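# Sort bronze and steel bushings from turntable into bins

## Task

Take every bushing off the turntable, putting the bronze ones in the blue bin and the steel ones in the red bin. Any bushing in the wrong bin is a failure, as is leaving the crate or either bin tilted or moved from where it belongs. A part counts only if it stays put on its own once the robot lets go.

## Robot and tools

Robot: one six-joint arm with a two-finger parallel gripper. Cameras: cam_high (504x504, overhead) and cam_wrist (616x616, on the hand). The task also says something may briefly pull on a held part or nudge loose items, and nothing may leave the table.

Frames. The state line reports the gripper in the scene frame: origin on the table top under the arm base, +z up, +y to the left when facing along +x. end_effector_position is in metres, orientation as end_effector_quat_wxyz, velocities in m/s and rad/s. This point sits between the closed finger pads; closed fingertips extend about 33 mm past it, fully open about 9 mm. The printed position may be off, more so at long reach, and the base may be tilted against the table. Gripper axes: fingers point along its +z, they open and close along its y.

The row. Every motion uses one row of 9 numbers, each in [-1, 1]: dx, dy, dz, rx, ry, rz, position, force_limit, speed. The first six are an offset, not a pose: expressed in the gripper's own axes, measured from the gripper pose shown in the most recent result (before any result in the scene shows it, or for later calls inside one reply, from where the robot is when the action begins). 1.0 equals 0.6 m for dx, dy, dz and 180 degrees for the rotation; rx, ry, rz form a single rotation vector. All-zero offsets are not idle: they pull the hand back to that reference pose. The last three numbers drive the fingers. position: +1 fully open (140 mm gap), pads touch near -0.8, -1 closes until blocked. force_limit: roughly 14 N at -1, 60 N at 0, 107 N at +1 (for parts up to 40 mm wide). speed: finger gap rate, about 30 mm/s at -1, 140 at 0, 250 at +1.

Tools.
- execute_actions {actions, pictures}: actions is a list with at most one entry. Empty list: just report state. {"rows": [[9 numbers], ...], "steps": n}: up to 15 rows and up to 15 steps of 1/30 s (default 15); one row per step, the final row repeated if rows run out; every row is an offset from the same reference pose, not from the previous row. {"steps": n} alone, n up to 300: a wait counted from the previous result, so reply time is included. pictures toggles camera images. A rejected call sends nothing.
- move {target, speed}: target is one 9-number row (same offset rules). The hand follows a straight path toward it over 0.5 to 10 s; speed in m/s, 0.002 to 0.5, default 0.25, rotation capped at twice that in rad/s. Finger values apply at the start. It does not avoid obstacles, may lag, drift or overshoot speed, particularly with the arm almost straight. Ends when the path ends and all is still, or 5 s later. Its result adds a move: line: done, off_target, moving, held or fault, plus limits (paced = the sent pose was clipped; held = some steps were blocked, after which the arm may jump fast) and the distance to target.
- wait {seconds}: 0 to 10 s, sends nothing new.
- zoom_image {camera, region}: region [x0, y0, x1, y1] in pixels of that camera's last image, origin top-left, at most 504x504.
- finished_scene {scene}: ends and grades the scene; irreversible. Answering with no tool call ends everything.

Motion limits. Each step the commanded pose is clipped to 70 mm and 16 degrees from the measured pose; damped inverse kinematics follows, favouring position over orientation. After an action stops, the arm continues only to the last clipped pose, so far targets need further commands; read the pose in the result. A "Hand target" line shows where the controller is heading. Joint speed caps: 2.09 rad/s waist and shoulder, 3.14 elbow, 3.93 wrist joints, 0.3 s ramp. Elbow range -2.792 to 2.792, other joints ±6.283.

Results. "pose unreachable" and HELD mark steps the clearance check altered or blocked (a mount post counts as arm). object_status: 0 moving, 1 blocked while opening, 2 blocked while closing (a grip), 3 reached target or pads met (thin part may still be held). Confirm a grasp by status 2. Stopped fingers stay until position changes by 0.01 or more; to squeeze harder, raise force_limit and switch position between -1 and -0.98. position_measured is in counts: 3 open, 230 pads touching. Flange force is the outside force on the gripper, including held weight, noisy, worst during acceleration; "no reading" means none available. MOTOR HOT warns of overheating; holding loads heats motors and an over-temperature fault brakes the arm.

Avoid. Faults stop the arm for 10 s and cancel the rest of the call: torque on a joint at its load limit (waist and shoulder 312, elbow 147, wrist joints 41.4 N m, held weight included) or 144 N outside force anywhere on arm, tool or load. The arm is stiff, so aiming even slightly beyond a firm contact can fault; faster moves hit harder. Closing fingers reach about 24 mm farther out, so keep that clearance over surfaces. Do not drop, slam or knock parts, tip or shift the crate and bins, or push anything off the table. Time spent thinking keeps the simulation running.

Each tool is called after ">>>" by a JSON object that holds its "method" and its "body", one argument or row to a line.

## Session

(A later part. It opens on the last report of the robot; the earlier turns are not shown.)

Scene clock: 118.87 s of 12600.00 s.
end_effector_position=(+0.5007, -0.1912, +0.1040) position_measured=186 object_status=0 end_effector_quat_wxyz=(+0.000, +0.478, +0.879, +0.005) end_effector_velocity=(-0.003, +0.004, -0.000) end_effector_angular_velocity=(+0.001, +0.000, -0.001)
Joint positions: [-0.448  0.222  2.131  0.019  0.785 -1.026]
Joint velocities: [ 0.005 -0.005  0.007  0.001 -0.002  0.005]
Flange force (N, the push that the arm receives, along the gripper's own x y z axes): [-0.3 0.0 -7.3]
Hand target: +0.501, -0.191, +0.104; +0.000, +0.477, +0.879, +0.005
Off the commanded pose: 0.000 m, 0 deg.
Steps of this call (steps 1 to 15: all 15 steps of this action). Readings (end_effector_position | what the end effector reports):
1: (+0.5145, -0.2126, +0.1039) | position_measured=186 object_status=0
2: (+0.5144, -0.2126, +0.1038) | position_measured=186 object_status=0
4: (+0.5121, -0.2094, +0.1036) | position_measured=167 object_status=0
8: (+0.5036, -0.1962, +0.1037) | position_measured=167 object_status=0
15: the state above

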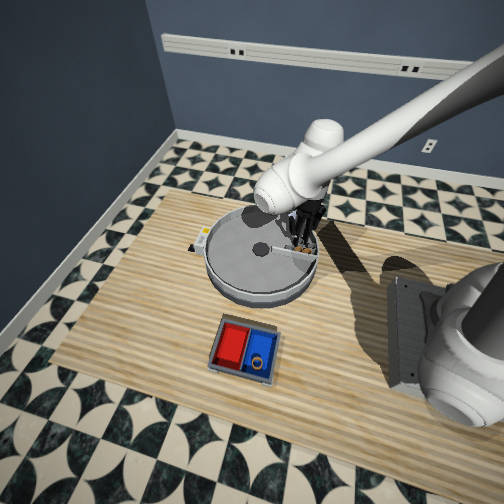

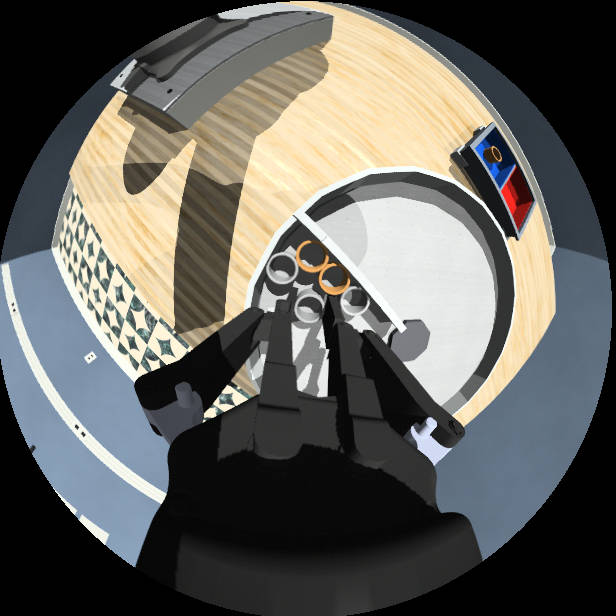

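>>> {"method": "move", "body": {
  "target": [0,0,-0.075,0,0,0,-1,-0.2,-0.3],
  "speed": 0.2
}}

>>> {"method": "move", "body": {
  "target": [0.508,0.589,0,0,0,0.183,-1,-0.2,-0.3],
  "speed": 0.35
}}

>>> {"method": "move", "body": {
  "target": [0,0,0.09,0,0,0,-1,-0.2,-0.3],
  "speed": 0.15
}}

>>> {"method": "zoom_image", "body": {
  "camera": "cam_wrist",
  "region": [220,210,400,390]
}}

Scene clock: 120.93 s of 12600.00 s.
end_effector_position=(+0.5005, -0.1916, +0.1490) position_measured=187 object_status=2 end_effector_quat_wxyz=(+0.000, +0.478, +0.879, +0.005) end_effector_velocity=(-0.000, +0.000, +0.001) end_effector_angular_velocity=(+0.000, +0.000, -0.000)
Joint positions: [-0.449  0.165  2.096  0.017  0.877 -1.025]
Joint velocities: [ 0.    -0.002 -0.001  0.     0.003  0.   ]
Flange force (N, the push that the arm receives, along the gripper's own x y z axes): [0.1 -1.9 -3.0]
Hand target: +0.500, -0.192, +0.149; +0.000, +0.478, +0.879, +0.005
Off the commanded pose: 0.000 m, 0 deg.
move: done

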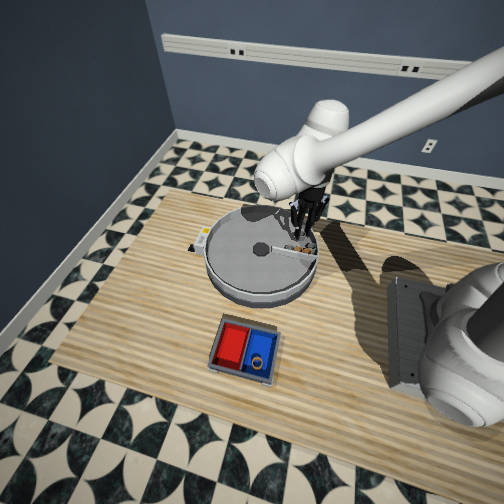

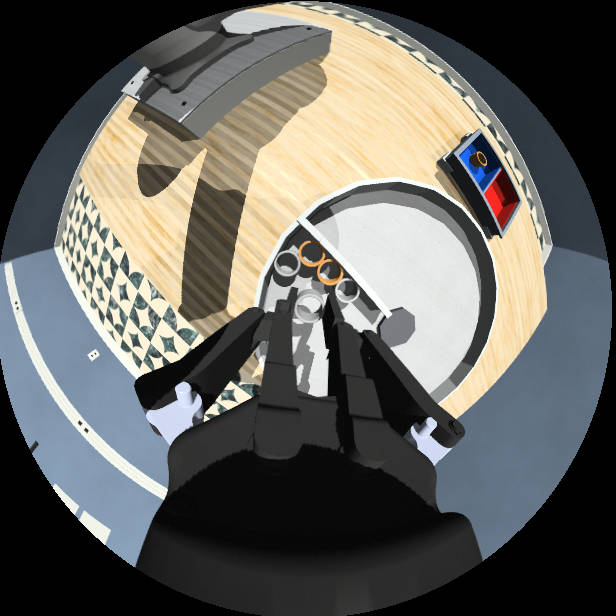

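Scene clock: 122.87 s of 12600.00 s.
end_effector_position=(+0.6320, +0.2571, +0.1538) position_measured=187 object_status=2 end_effector_quat_wxyz=(-0.001, +0.707, +0.707, +0.005) end_effector_velocity=(+0.001, +0.001, +0.001) end_effector_angular_velocity=(-0.002, +0.000, -0.001)
Joint positions: [0.321 0.358 1.82  0.01  0.951 0.326]
Joint velocities: [ 0.002  0.002 -0.004 -0.002  0.003  0.004]
Flange force (N, the push that the arm receives, along the gripper's own x y z axes): [-3.7 0.0 -1.5]
Hand target: +0.632, +0.257, +0.154; -0.001, +0.707, +0.707, +0.005
Off the commanded pose: 0.001 m, 0 deg.
move: done

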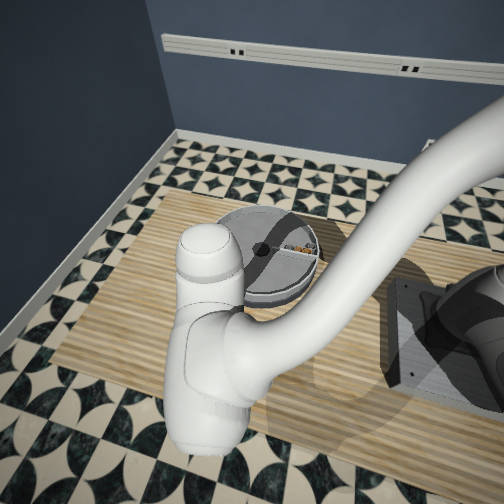

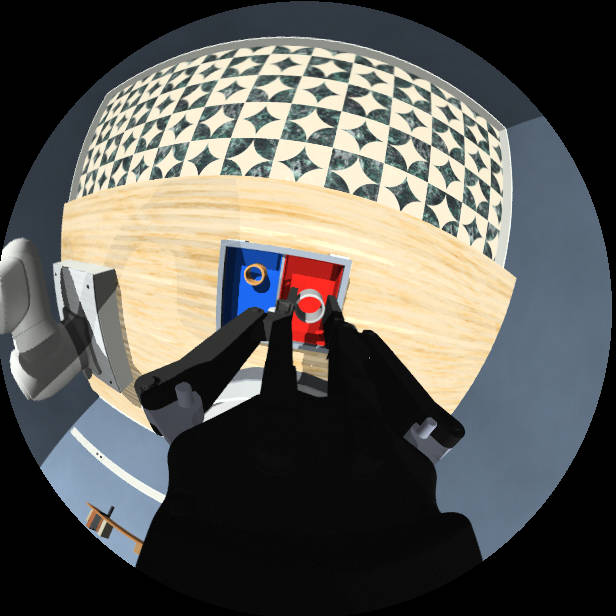

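Scene clock: 123.73 s of 12600.00 s.
end_effector_position=(+0.6322, +0.2576, +0.0999) position_measured=187 object_status=2 end_effector_quat_wxyz=(-0.001, +0.707, +0.707, +0.005) end_effector_velocity=(+0.000, -0.000, -0.001) end_effector_angular_velocity=(+0.000, -0.000, -0.000)
Joint positions: [0.322 0.413 1.856 0.011 0.859 0.325]
Joint velocities: [-0.     0.002  0.001  0.    -0.003 -0.   ]
Flange force (N, the push that the arm receives, along the gripper's own x y z axes): [-0.7 -0.1 -4.1]
Hand target: +0.632, +0.258, +0.100; -0.001, +0.707, +0.707, +0.005
Off the commanded pose: 0.000 m, 0 deg.
move: done

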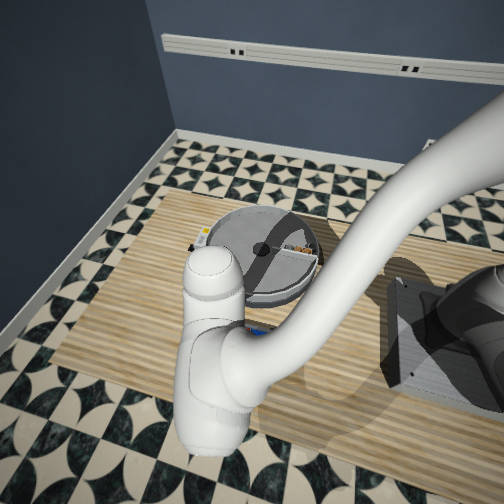

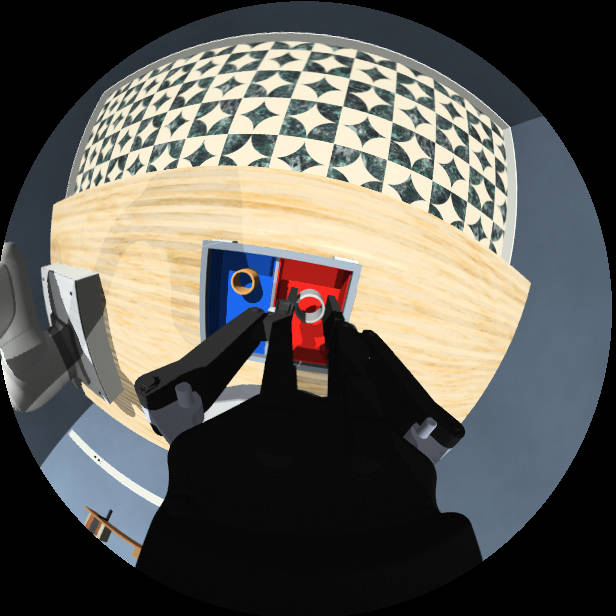

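Region (220, 210, 400, 390) of cam_wrist's 616x616 image, scaled by 2.800, with more detail than that image has.

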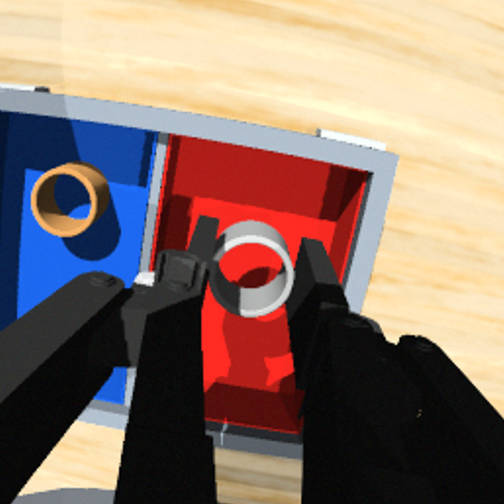

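>>> {"method": "move", "body": {
  "target": [0,0,0.063,0,0,0,-1,-0.2,-0.3],
  "speed": 0.08
}}

>>> {"method": "execute_actions", "body": {
  "actions": [
    {"rows":[[0,0,0.001,0,0,0,-1,-0.2,-0.3],[0,0,0.002,0,0,0,-1,-0.2,-0.3],[0,0,0.003,0,0,0,-1,-0.2,-0.3],[0,0,0.004,0,0,0,-1,-0.2,-0.3],[0,0,0.005,0,0,0,-1,-0.2,-0.3]],"steps":12}
  ],
  "pictures": false
}}

Scene clock: 126.80 s of 12600.00 s.
end_effector_position=(+0.6324, +0.2581, +0.0622) position_measured=187 object_status=2 end_effector_quat_wxyz=(-0.001, +0.707, +0.707, +0.005) end_effector_velocity=(-0.001, -0.000, -0.002) end_effector_angular_velocity=(-0.000, +0.001, -0.001)
Joint positions: [0.322 0.456 1.877 0.012 0.795 0.324]
Joint velocities: [ 0.     0.002  0.003 -0.    -0.003  0.001]
Flange force (N, the push that the arm receives, along the gripper's own x y z axes): [-3.0 -2.1 -4.1]
Hand target: +0.632, +0.258, +0.062; -0.001, +0.707, +0.707, +0.005
Off the commanded pose: 0.000 m, 0 deg.
move: done

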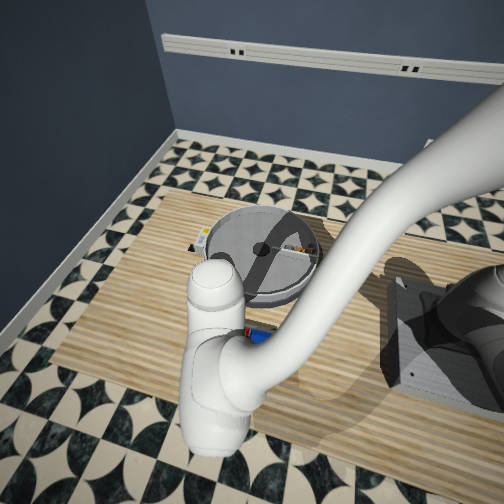

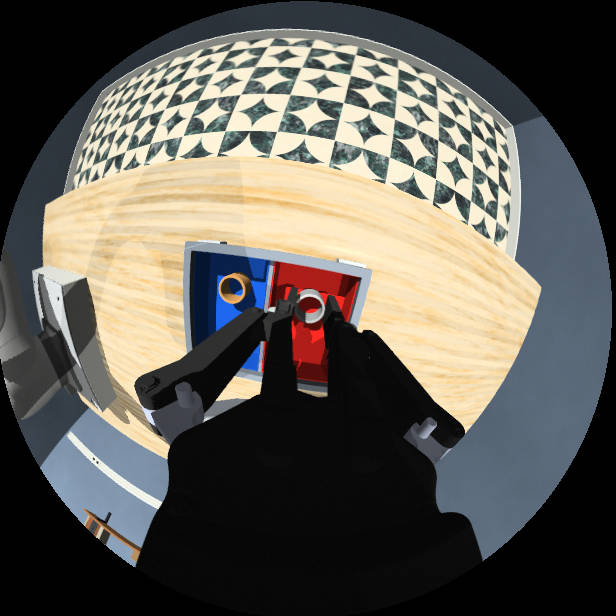

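Scene clock: 127.20 s of 12600.00 s.
end_effector_position=(+0.6324, +0.2581, +0.0593) position_measured=187 object_status=2 end_effector_quat_wxyz=(-0.001, +0.707, +0.707, +0.005) end_effector_velocity=(-0.001, -0.000, -0.001) end_effector_angular_velocity=(-0.000, +0.001, +0.000)
Joint positions: [0.322 0.46  1.878 0.012 0.79  0.324]
Joint velocities: [ 0.     0.001  0.001  0.    -0.001 -0.   ]
Flange force (N, the push that the arm receives, along the gripper's own x y z axes): [-2.8 3.5 0.4]
Hand target: +0.632, +0.258, +0.059; -0.001, +0.707, +0.707, +0.005
Off the commanded pose: 0.000 m, 0 deg.
Steps of this call (steps 1 to 12: all 12 steps of this action). Readings (end_effector_position | what the end effector reports):
1: (+0.6324, +0.2581, +0.0621) | position_measured=187 object_status=2
2: (+0.6324, +0.2581, +0.0619) | position_measured=187 object_status=2
4: (+0.6324, +0.2581, +0.0612) | position_measured=187 object_status=2
8: (+0.6324, +0.2581, +0.0596) | position_measured=187 object_status=2
12: the state above

>>> {"method": "execute_actions", "body": {
  "actions": [
    {"rows":[[0,0,0.001,0,0,0,-1,-0.2,-0.3],[0,0,0.002,0,0,0,-1,-0.2,-0.3],[0,0,0.002,0,0,0,-1,-0.2,-0.3],[0,0,0.002,0,0,0,-1,-0.2,-0.3],[0,0,0.002,0,0,0,-1,-0.2,-0.3],[0,0,0.002,0,0,0,-0.33,-0.2,0]],"steps":11}
  ],
  "pictures": false
}}

>>> {"method": "move", "body": {
  "target": [0,0,-0.155,0,0,0,-0.33,-0.2,0],
  "speed": 0.2
}}

>>> {"method": "move", "body": {
  "target": [-0.74,-0.158,0,0,0,0,-0.33,-0.2,0],
  "speed": 0.4
}}

>>> {"method": "move", "body": {
  "target": [0,0,0.07,0,0,0,-0.33,-0.2,0],
  "speed": 0.1
}}

>>> {"method": "zoom_image", "body": {
  "camera": "cam_wrist",
  "region": [200,200,380,380]
}}

Scene clock: 133.17 s of 12600.00 s.
end_effector_position=(+0.6324, +0.2581, +0.0581) position_measured=171 object_status=0 end_effector_quat_wxyz=(-0.001, +0.707, +0.707, +0.006) end_effector_velocity=(+0.000, -0.000, -0.000) end_effector_angular_velocity=(+0.000, -0.000, -0.000)
Joint positions: [0.322 0.461 1.879 0.012 0.788 0.324]
Joint velocities: [-0.     0.     0.     0.    -0.001 -0.   ]
Flange force (N, the push that the arm receives, along the gripper's own x y z axes): [-4.6 -0.5 -3.5]
Hand target: +0.632, +0.258, +0.058; -0.001, +0.707, +0.707, +0.006
Off the commanded pose: 0.000 m, 0 deg.
Steps of this call (steps 1 to 168: nothing new was sent; steps 169 to 179: all 11 steps of this action). Readings (end_effector_position | what the end effector reports):
169: (+0.6324, +0.2581, +0.0591) | position_measured=187 object_status=2
170: (+0.6324, +0.2581, +0.0590) | position_measured=187 object_status=2
172: (+0.6324, +0.2581, +0.0585) | position_measured=187 object_status=2
176: (+0.6324, +0.2581, +0.0581) | position_measured=176 object_status=0
179: the state above

Scene clock: 134.37 s of 12600.00 s.
end_effector_position=(+0.6320, +0.2571, +0.1510) position_measured=171 object_status=3 end_effector_quat_wxyz=(-0.001, +0.707, +0.707, +0.005) end_effector_velocity=(+0.001, +0.001, +0.002) end_effector_angular_velocity=(+0.000, -0.003, +0.001)
Joint positions: [0.321 0.36  1.822 0.01  0.946 0.326]
Joint velocities: [ 0.    -0.001 -0.002 -0.001  0.    -0.   ]
Flange force (N, the push that the arm receives, along the gripper's own x y z axes): [-4.5 -1.5 -2.3]
Hand target: +0.632, +0.257, +0.151; -0.001, +0.707, +0.707, +0.005
Off the commanded pose: 0.000 m, 0 deg.
move: done

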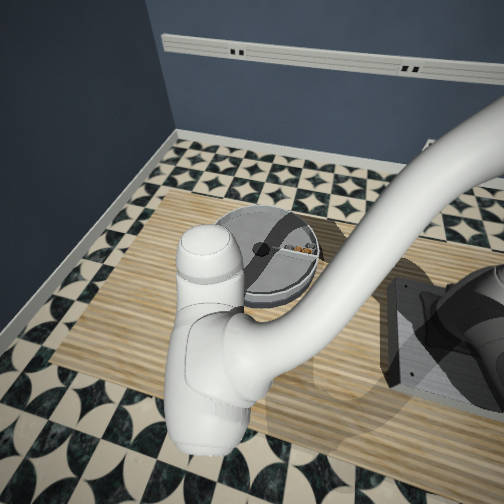

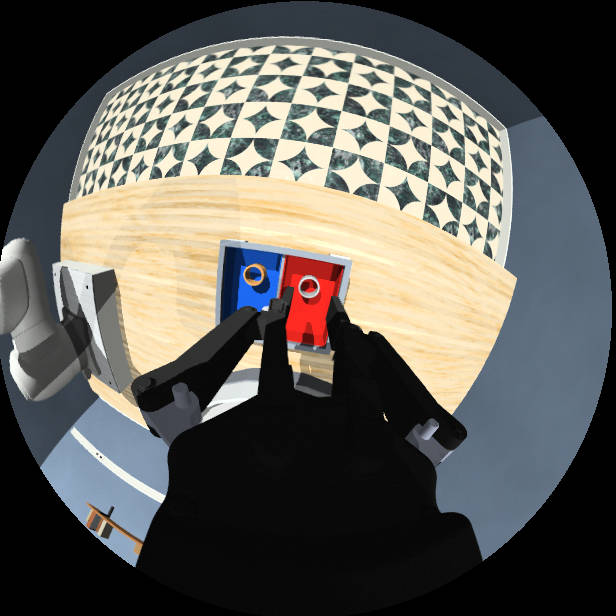

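Scene clock: 136.13 s of 12600.00 s.
end_effector_position=(+0.5366, -0.1876, +0.1463) position_measured=171 object_status=3 end_effector_quat_wxyz=(-0.001, +0.707, +0.707, +0.005) end_effector_velocity=(-0.000, -0.002, -0.000) end_effector_angular_velocity=(+0.001, +0.001, +0.001)
Joint positions: [-0.416  0.214  2.039  0.017  0.884 -0.416]
Joint velocities: [-0.004  0.001 -0.001  0.001  0.001 -0.005]
Flange force (N, the push that the arm receives, along the gripper's own x y z axes): [-4.0 3.3 -1.4]
Hand target: +0.537, -0.188, +0.146; -0.001, +0.707, +0.707, +0.005
Off the commanded pose: 0.001 m, 0 deg.
move: done; limits=paced

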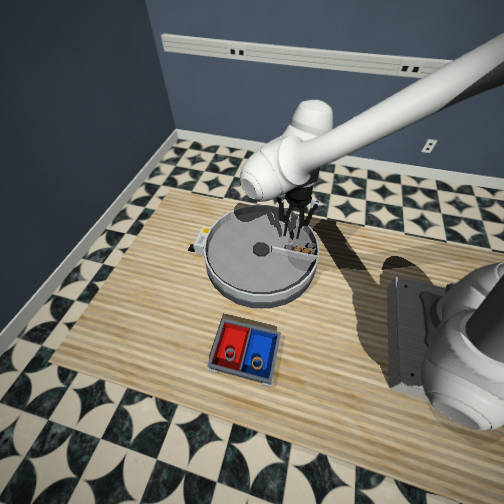

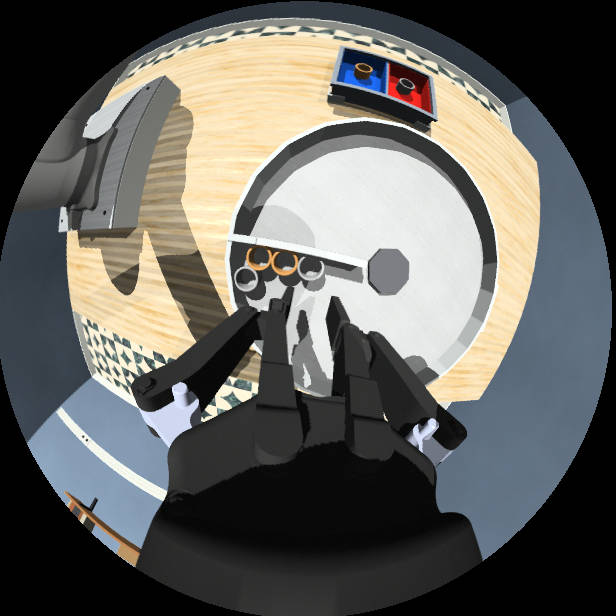

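Scene clock: 136.97 s of 12600.00 s.
end_effector_position=(+0.5368, -0.1872, +0.1044) position_measured=171 object_status=3 end_effector_quat_wxyz=(-0.001, +0.707, +0.707, +0.005) end_effector_velocity=(-0.001, +0.000, -0.002) end_effector_angular_velocity=(+0.000, +0.002, +0.002)
Joint positions: [-0.415  0.265  2.071  0.019  0.802 -0.417]
Joint velocities: [ 0.     0.002  0.002 -0.    -0.002 -0.001]
Flange force (N, the push that the arm receives, along the gripper's own x y z axes): [-6.9 -1.7 -3.5]
Hand target: +0.537, -0.187, +0.104; -0.001, +0.707, +0.707, +0.005
Off the commanded pose: 0.000 m, 0 deg.
move: done

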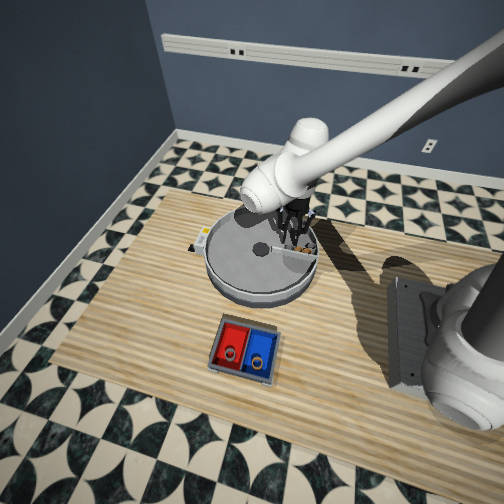

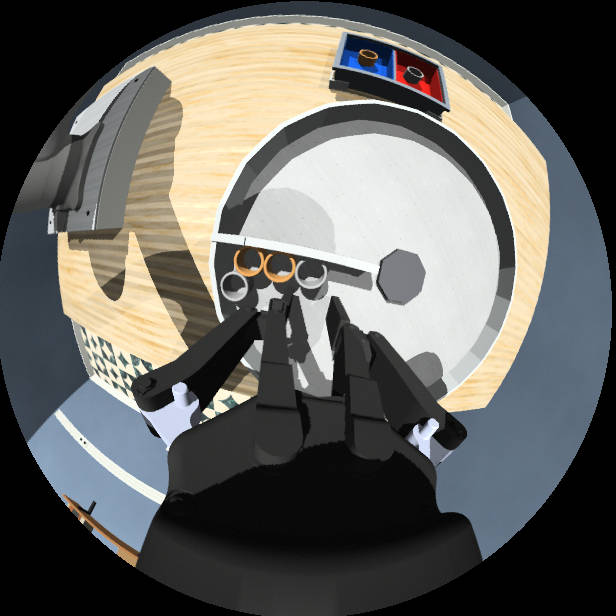

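Region (200, 200, 380, 380) of cam_wrist's 616x616 image, scaled by 2.800, with more detail than that image has.

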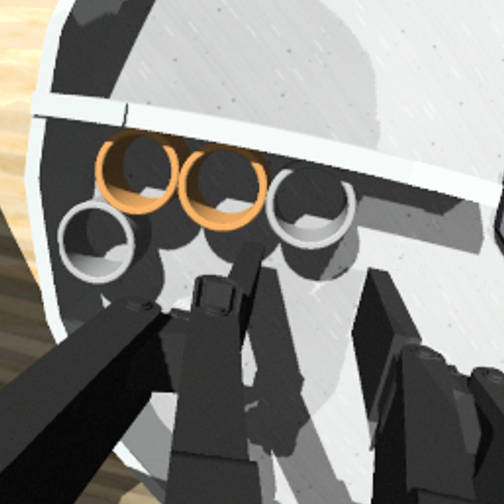

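>>> {"method": "move", "body": {
  "target": [0.015,0.0012,0,0,0,0,-0.33,-0.2,0],
  "speed": 0.03
}}

>>> {"method": "move", "body": {
  "target": [0.004,0.016,0,0,0,0,-0.33,-0.2,0],
  "speed": 0.015
}}

>>> {"method": "zoom_image", "body": {
  "camera": "cam_wrist",
  "region": [200,200,380,380]
}}

Scene clock: 139.43 s of 12600.00 s.
end_effector_position=(+0.5375, -0.1782, +0.1045) position_measured=171 object_status=3 end_effector_quat_wxyz=(-0.001, +0.707, +0.707, +0.005) end_effector_velocity=(-0.001, +0.002, -0.001) end_effector_angular_velocity=(+0.000, +0.002, +0.000)
Joint positions: [-0.4    0.262  2.075  0.019  0.8   -0.402]
Joint velocities: [ 0.002 -0.     0.002 -0.001  0.001  0.002]
Flange force (N, the push that the arm receives, along the gripper's own x y z axes): [1.7 0.5 -3.5]
Hand target: +0.538, -0.178, +0.104; -0.001, +0.707, +0.707, +0.005
Off the commanded pose: 0.000 m, 0 deg.
move: done

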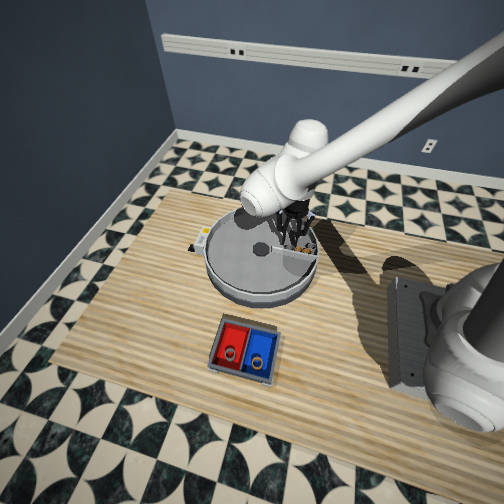

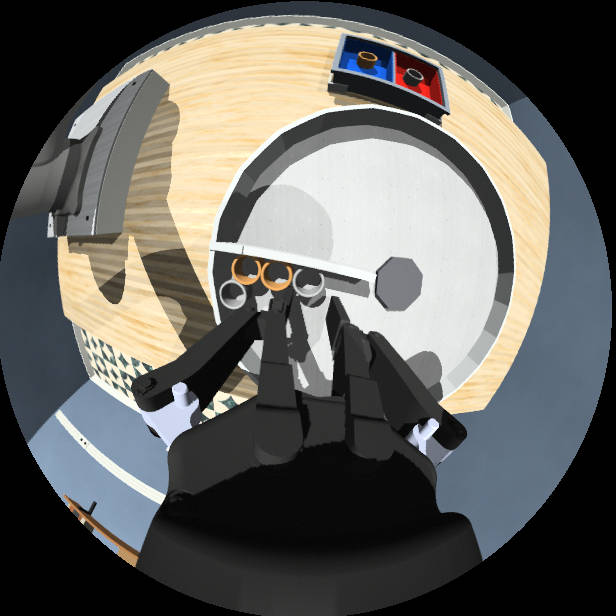

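Scene clock: 140.30 s of 12600.00 s.
end_effector_position=(+0.5470, -0.1759, +0.1045) position_measured=171 object_status=3 end_effector_quat_wxyz=(-0.001, +0.707, +0.707, +0.005) end_effector_velocity=(+0.003, -0.001, +0.001) end_effector_angular_velocity=(-0.002, -0.002, +0.002)
Joint positions: [-0.39   0.272  2.06   0.019  0.805 -0.392]
Joint velocities: [ 0.001  0.002 -0.006 -0.001  0.002  0.001]
Flange force (N, the push that the arm receives, along the gripper's own x y z axes): [-4.5 -8.8 -7.1]
Hand target: +0.547, -0.176, +0.105; -0.001, +0.707, +0.707, +0.005
Off the commanded pose: 0.000 m, 0 deg.
move: done

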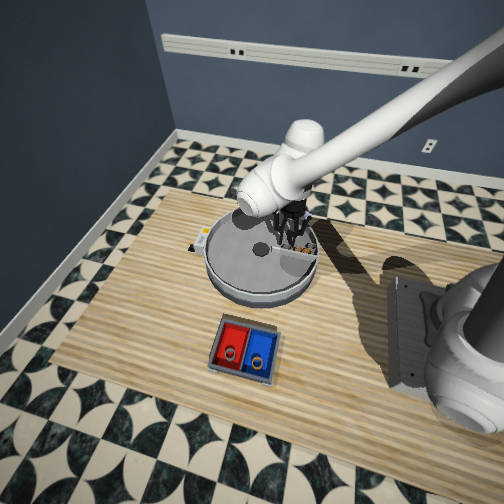

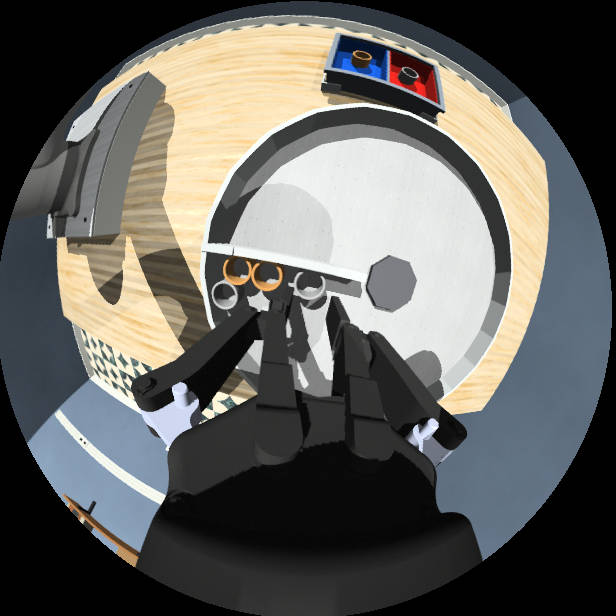

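Region (200, 200, 380, 380) of cam_wrist's 616x616 image, scaled by 2.800, with more detail than that image has.

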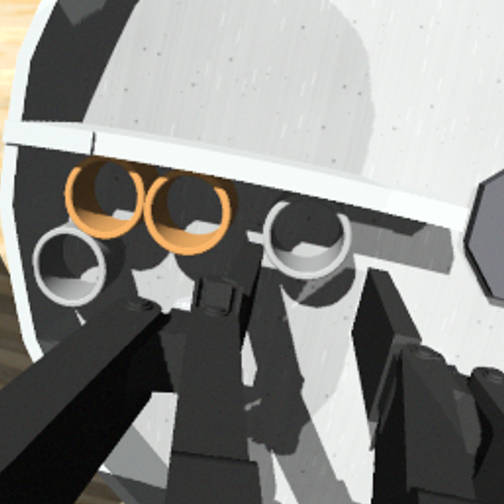

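>>> {"method": "move", "body": {
  "target": [0.031,-0.005,0,0,0,0,-0.33,-0.2,0],
  "speed": 0.03
}}

>>> {"method": "execute_actions", "body": {
  "actions": [
    {"rows":[[0,0,0,0,0,0,-1,-0.2,-0.6]],"steps":12}
  ]
}}

>>> {"method": "zoom_image", "body": {
  "camera": "cam_wrist",
  "region": [240,210,380,350]
}}

Scene clock: 142.93 s of 12600.00 s.
end_effector_position=(+0.5441, -0.1573, +0.1047) position_measured=171 object_status=3 end_effector_quat_wxyz=(-0.001, +0.707, +0.707, +0.005) end_effector_velocity=(-0.000, +0.001, -0.000) end_effector_angular_velocity=(+0.001, +0.000, -0.002)
Joint positions: [-0.361  0.261  2.075  0.019  0.8   -0.364]
Joint velocities: [ 0.002 -0.001  0.001  0.001 -0.     0.003]
Flange force (N, the push that the arm receives, along the gripper's own x y z axes): [2.6 3.2 -1.1]
Hand target: +0.544, -0.157, +0.105; -0.001, +0.707, +0.707, +0.005
Off the commanded pose: 0.000 m, 0 deg.
move: done

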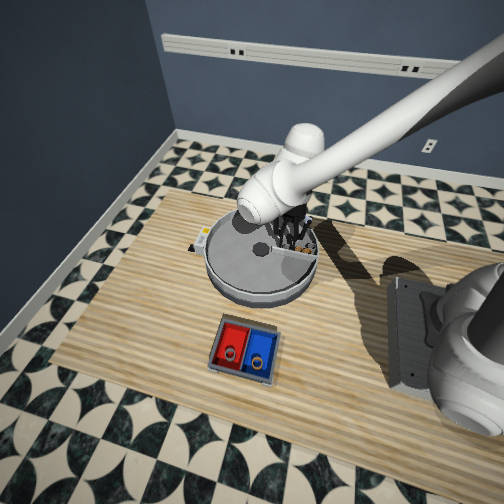

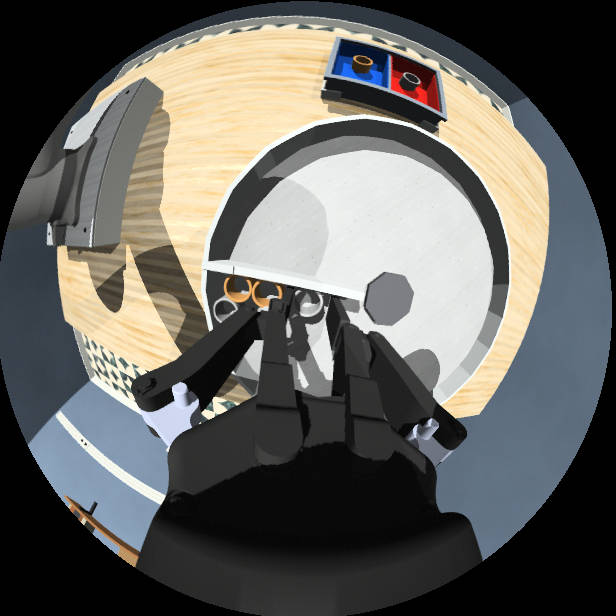

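Scene clock: 143.33 s of 12600.00 s.
end_effector_position=(+0.5441, -0.1573, +0.1047) position_measured=187 object_status=0 end_effector_quat_wxyz=(-0.001, +0.707, +0.707, +0.005) end_effector_velocity=(+0.000, -0.000, +0.000) end_effector_angular_velocity=(-0.000, -0.001, +0.000)
Joint positions: [-0.361  0.261  2.075  0.019  0.8   -0.364]
Joint velocities: [-0.     0.    -0.001 -0.    -0.    -0.   ]
Flange force (N, the push that the arm receives, along the gripper's own x y z axes): [0.3 -4.9 -16.5]
Hand target: +0.544, -0.157, +0.105; -0.001, +0.707, +0.707, +0.005
Off the commanded pose: 0.000 m, 0 deg.
Steps of this call (steps 1 to 12: all 12 steps of this action). Readings (end_effector_position | what the end effector reports):
1: (+0.5441, -0.1573, +0.1047) | position_measured=171 object_status=0
2: (+0.5441, -0.1573, +0.1047) | position_measured=174 object_status=0
4: (+0.5441, -0.1573, +0.1047) | position_measured=182 object_status=0
8: (+0.5441, -0.1573, +0.1047) | position_measured=187 object_status=0
12: the state above

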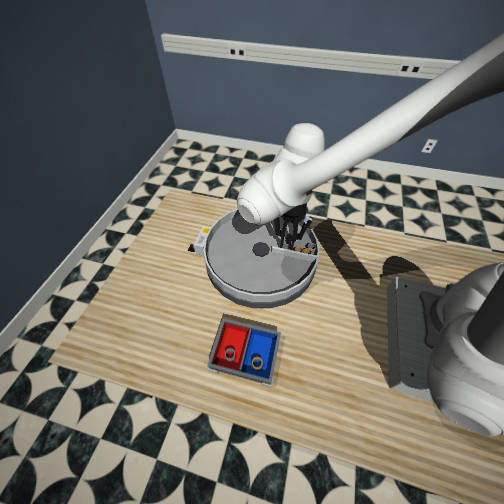

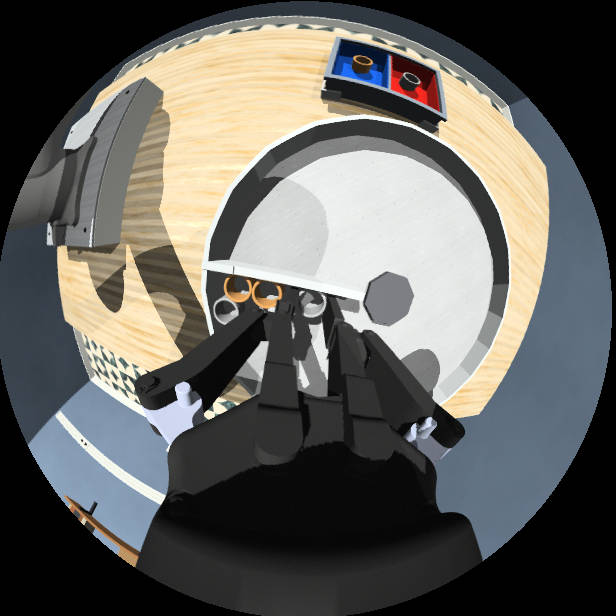

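Region (240, 210, 380, 350) of cam_wrist's 616x616 image, scaled by 3.600, with more detail than that image has.

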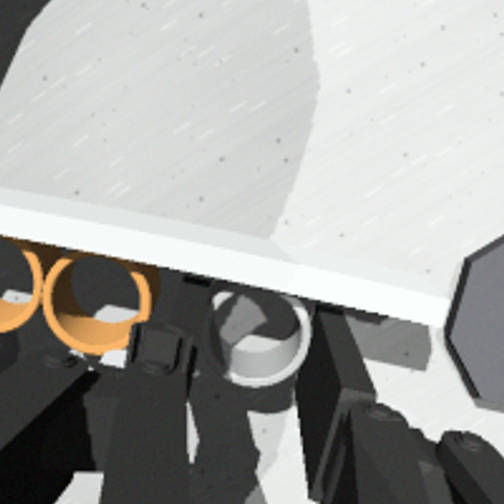

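>>> {"method": "move", "body": {
  "target": [-0.005,0,-0.075,0,0,0,-1,-0.2,-0.6],
  "speed": 0.2
}}

>>> {"method": "move", "body": {
  "target": [0.628,0.149,0,0,0,0,-1,-0.2,-0.6],
  "speed": 0.35
}}

>>> {"method": "move", "body": {
  "target": [0,0,0.13,0,0,0,-1,-0.2,-0.6],
  "speed": 0.12
}}

>>> {"method": "zoom_image", "body": {
  "camera": "cam_wrist",
  "region": [220,210,400,390]
}}

Scene clock: 145.73 s of 12600.00 s.
end_effector_position=(+0.5438, -0.1607, +0.1496) position_measured=187 object_status=2 end_effector_quat_wxyz=(-0.001, +0.707, +0.707, +0.005) end_effector_velocity=(+0.001, -0.000, +0.002) end_effector_angular_velocity=(-0.000, -0.001, -0.001)
Joint positions: [-0.367  0.208  2.04   0.017  0.889 -0.367]
Joint velocities: [-0.    -0.001 -0.002  0.001  0.002  0.   ]
Flange force (N, the push that the arm receives, along the gripper's own x y z axes): [-2.5 -0.9 -1.6]
Hand target: +0.544, -0.161, +0.150; -0.001, +0.707, +0.707, +0.005
Off the commanded pose: 0.000 m, 0 deg.
move: done

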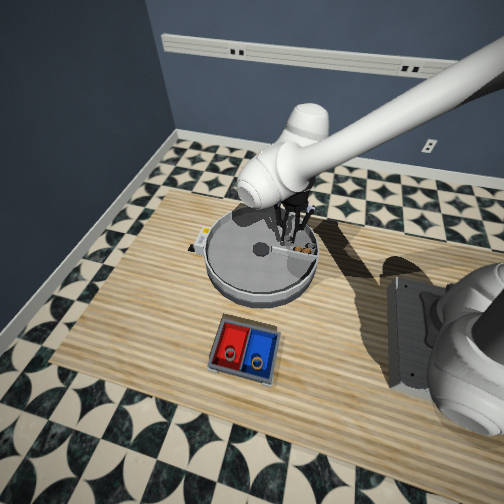

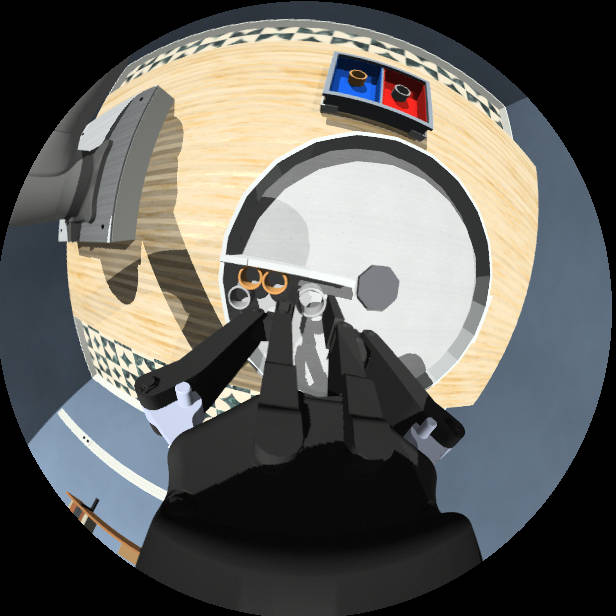

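Scene clock: 147.43 s of 12600.00 s.
end_effector_position=(+0.6337, +0.2166, +0.1537) position_measured=187 object_status=2 end_effector_quat_wxyz=(-0.001, +0.707, +0.707, +0.005) end_effector_velocity=(-0.000, +0.001, -0.000) end_effector_angular_velocity=(+0.000, +0.001, -0.001)
Joint positions: [0.263 0.341 1.845 0.011 0.943 0.267]
Joint velocities: [ 0.002  0.001 -0.002  0.001  0.002  0.003]
Flange force (N, the push that the arm receives, along the gripper's own x y z axes): [-0.2 4.1 -3.6]
Hand target: +0.634, +0.217, +0.154; -0.001, +0.707, +0.707, +0.005
Off the commanded pose: 0.001 m, 0 deg.
move: done

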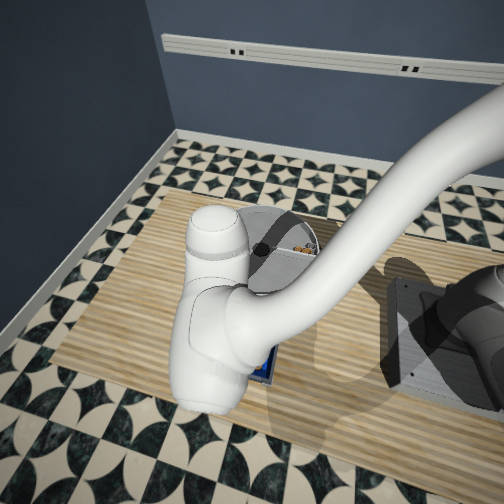

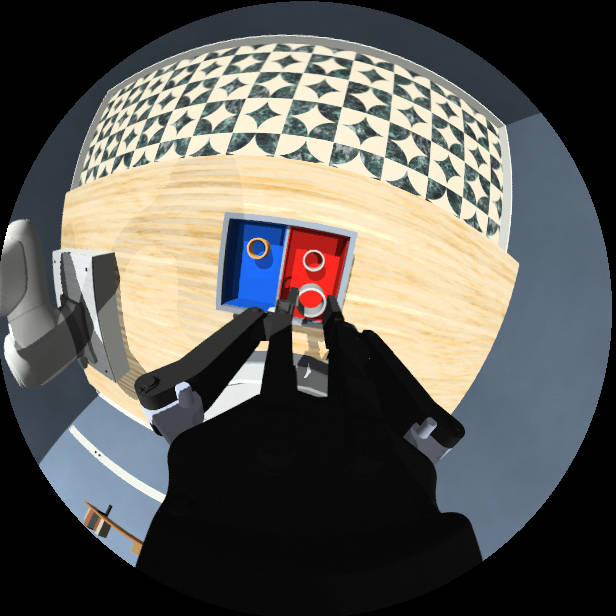

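Scene clock: 148.50 s of 12600.00 s.
end_effector_position=(+0.6341, +0.2175, +0.0757) position_measured=187 object_status=2 end_effector_quat_wxyz=(-0.001, +0.707, +0.707, +0.005) end_effector_velocity=(-0.000, +0.000, -0.001) end_effector_angular_velocity=(+0.000, +0.000, +0.000)
Joint positions: [0.264 0.425 1.895 0.012 0.808 0.266]
Joint velocities: [ 0.     0.002  0.001  0.001 -0.003 -0.   ]
Flange force (N, the push that the arm receives, along the gripper's own x y z axes): [-5.1 0.9 -2.2]
Hand target: +0.634, +0.217, +0.076; -0.001, +0.707, +0.707, +0.005
Off the commanded pose: 0.000 m, 0 deg.
move: done

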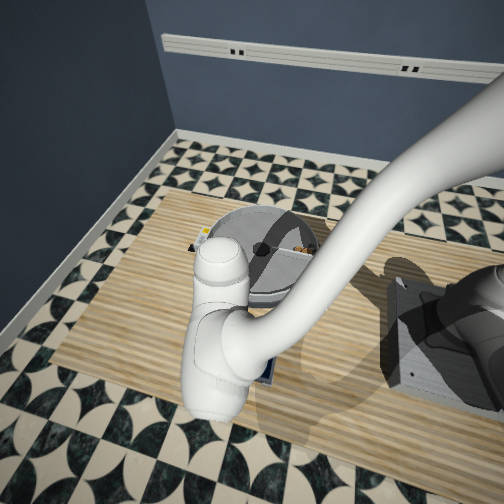

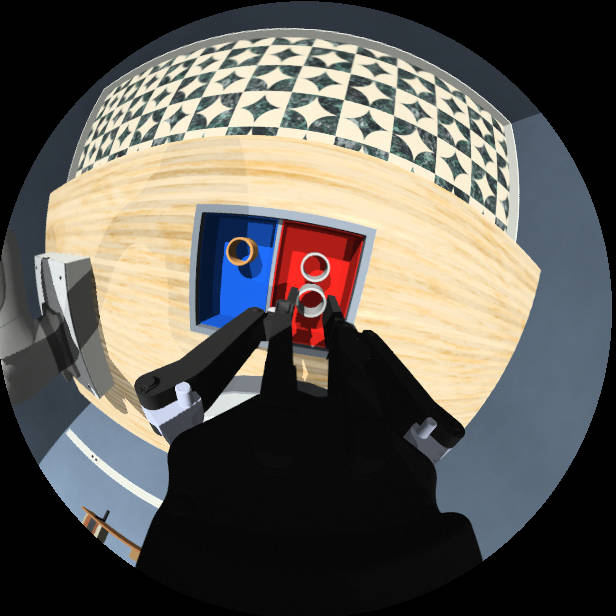

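Region (220, 210, 400, 390) of cam_wrist's 616x616 image, scaled by 2.800, with more detail than that image has.

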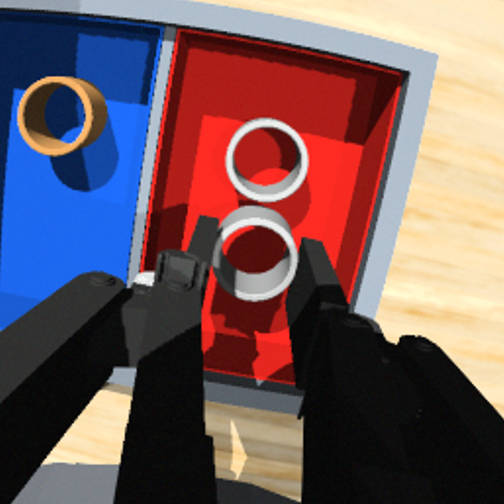

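>>> {"method": "move", "body": {
  "target": [-0.008,0,0.023,0,0,0,-1,-0.2,-0.6],
  "speed": 0.04
}}

>>> {"method": "execute_actions", "body": {
  "actions": [
    {"rows":[[0,0,0.001,0,0,0,-1,-0.2,-0.6],[0,0,0.002,0,0,0,-1,-0.2,-0.6],[0,0,0.003,0,0,0,-1,-0.2,-0.6],[0,0,0.004,0,0,0,-1,-0.2,-0.6],[0,0,0.005,0,0,0,-1,-0.2,-0.6]],"steps":12}
  ],
  "pictures": false
}}

>>> {"method": "zoom_image", "body": {
  "camera": "cam_wrist",
  "region": [220,210,400,390]
}}

Scene clock: 151.70 s of 12600.00 s.
end_effector_position=(+0.6341, +0.2129, +0.0620) position_measured=187 object_status=2 end_effector_quat_wxyz=(-0.001, +0.707, +0.707, +0.005) end_effector_velocity=(-0.001, -0.001, -0.002) end_effector_angular_velocity=(+0.000, +0.002, +0.000)
Joint positions: [0.257 0.439 1.905 0.013 0.784 0.258]
Joint velocities: [-0.001  0.001  0.003  0.001 -0.003 -0.002]
Flange force (N, the push that the arm receives, along the gripper's own x y z axes): [-4.7 -0.5 -5.0]
Hand target: +0.634, +0.213, +0.062; -0.001, +0.707, +0.707, +0.005
Off the commanded pose: 0.000 m, 0 deg.
move: done

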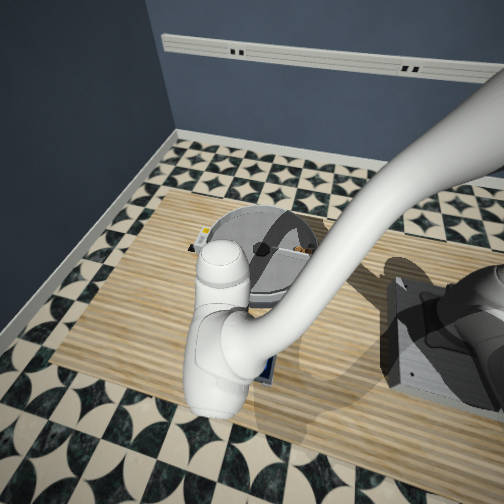

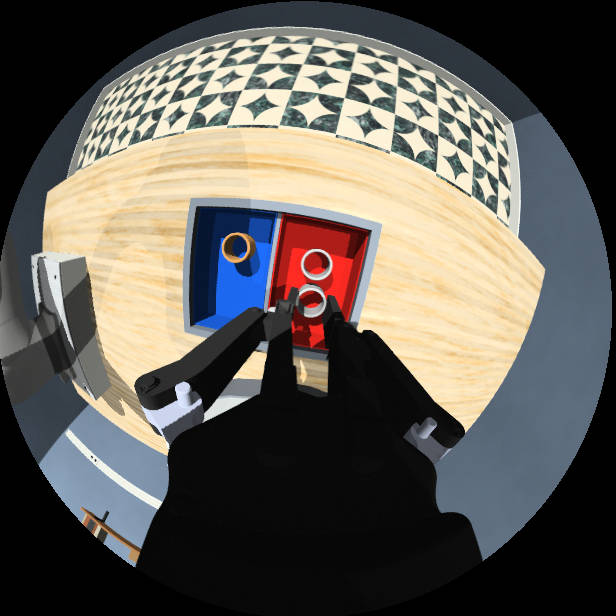

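Scene clock: 152.10 s of 12600.00 s.
end_effector_position=(+0.6342, +0.2128, +0.0591) position_measured=187 object_status=2 end_effector_quat_wxyz=(-0.001, +0.707, +0.707, +0.005) end_effector_velocity=(+0.000, +0.000, -0.001) end_effector_angular_velocity=(-0.000, -0.001, +0.001)
Joint positions: [0.257 0.443 1.907 0.013 0.779 0.258]
Joint velocities: [ 0.     0.001  0.    -0.001 -0.002 -0.001]
Flange force (N, the push that the arm receives, along the gripper's own x y z axes): [-1.5 3.9 -0.8]
Hand target: +0.634, +0.213, +0.059; -0.001, +0.707, +0.707, +0.005
Off the commanded pose: 0.000 m, 0 deg.
Steps of this call (steps 1 to 12: all 12 steps of this action). Readings (end_effector_position | what the end effector reports):
1: (+0.6341, +0.2128, +0.0619) | position_measured=187 object_status=2
2: (+0.6342, +0.2128, +0.0618) | position_measured=187 object_status=2
4: (+0.6342, +0.2128, +0.0610) | position_measured=187 object_status=2
8: (+0.6342, +0.2128, +0.0594) | position_measured=187 object_status=2
12: the state above

Region (220, 210, 400, 390) of cam_wrist's 616x616 image, scaled by 2.800, with more detail than that image has.

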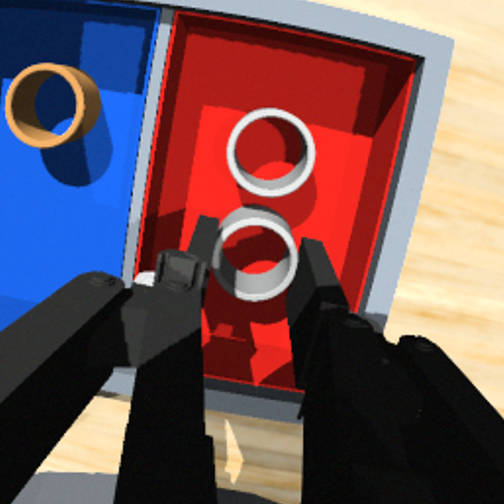

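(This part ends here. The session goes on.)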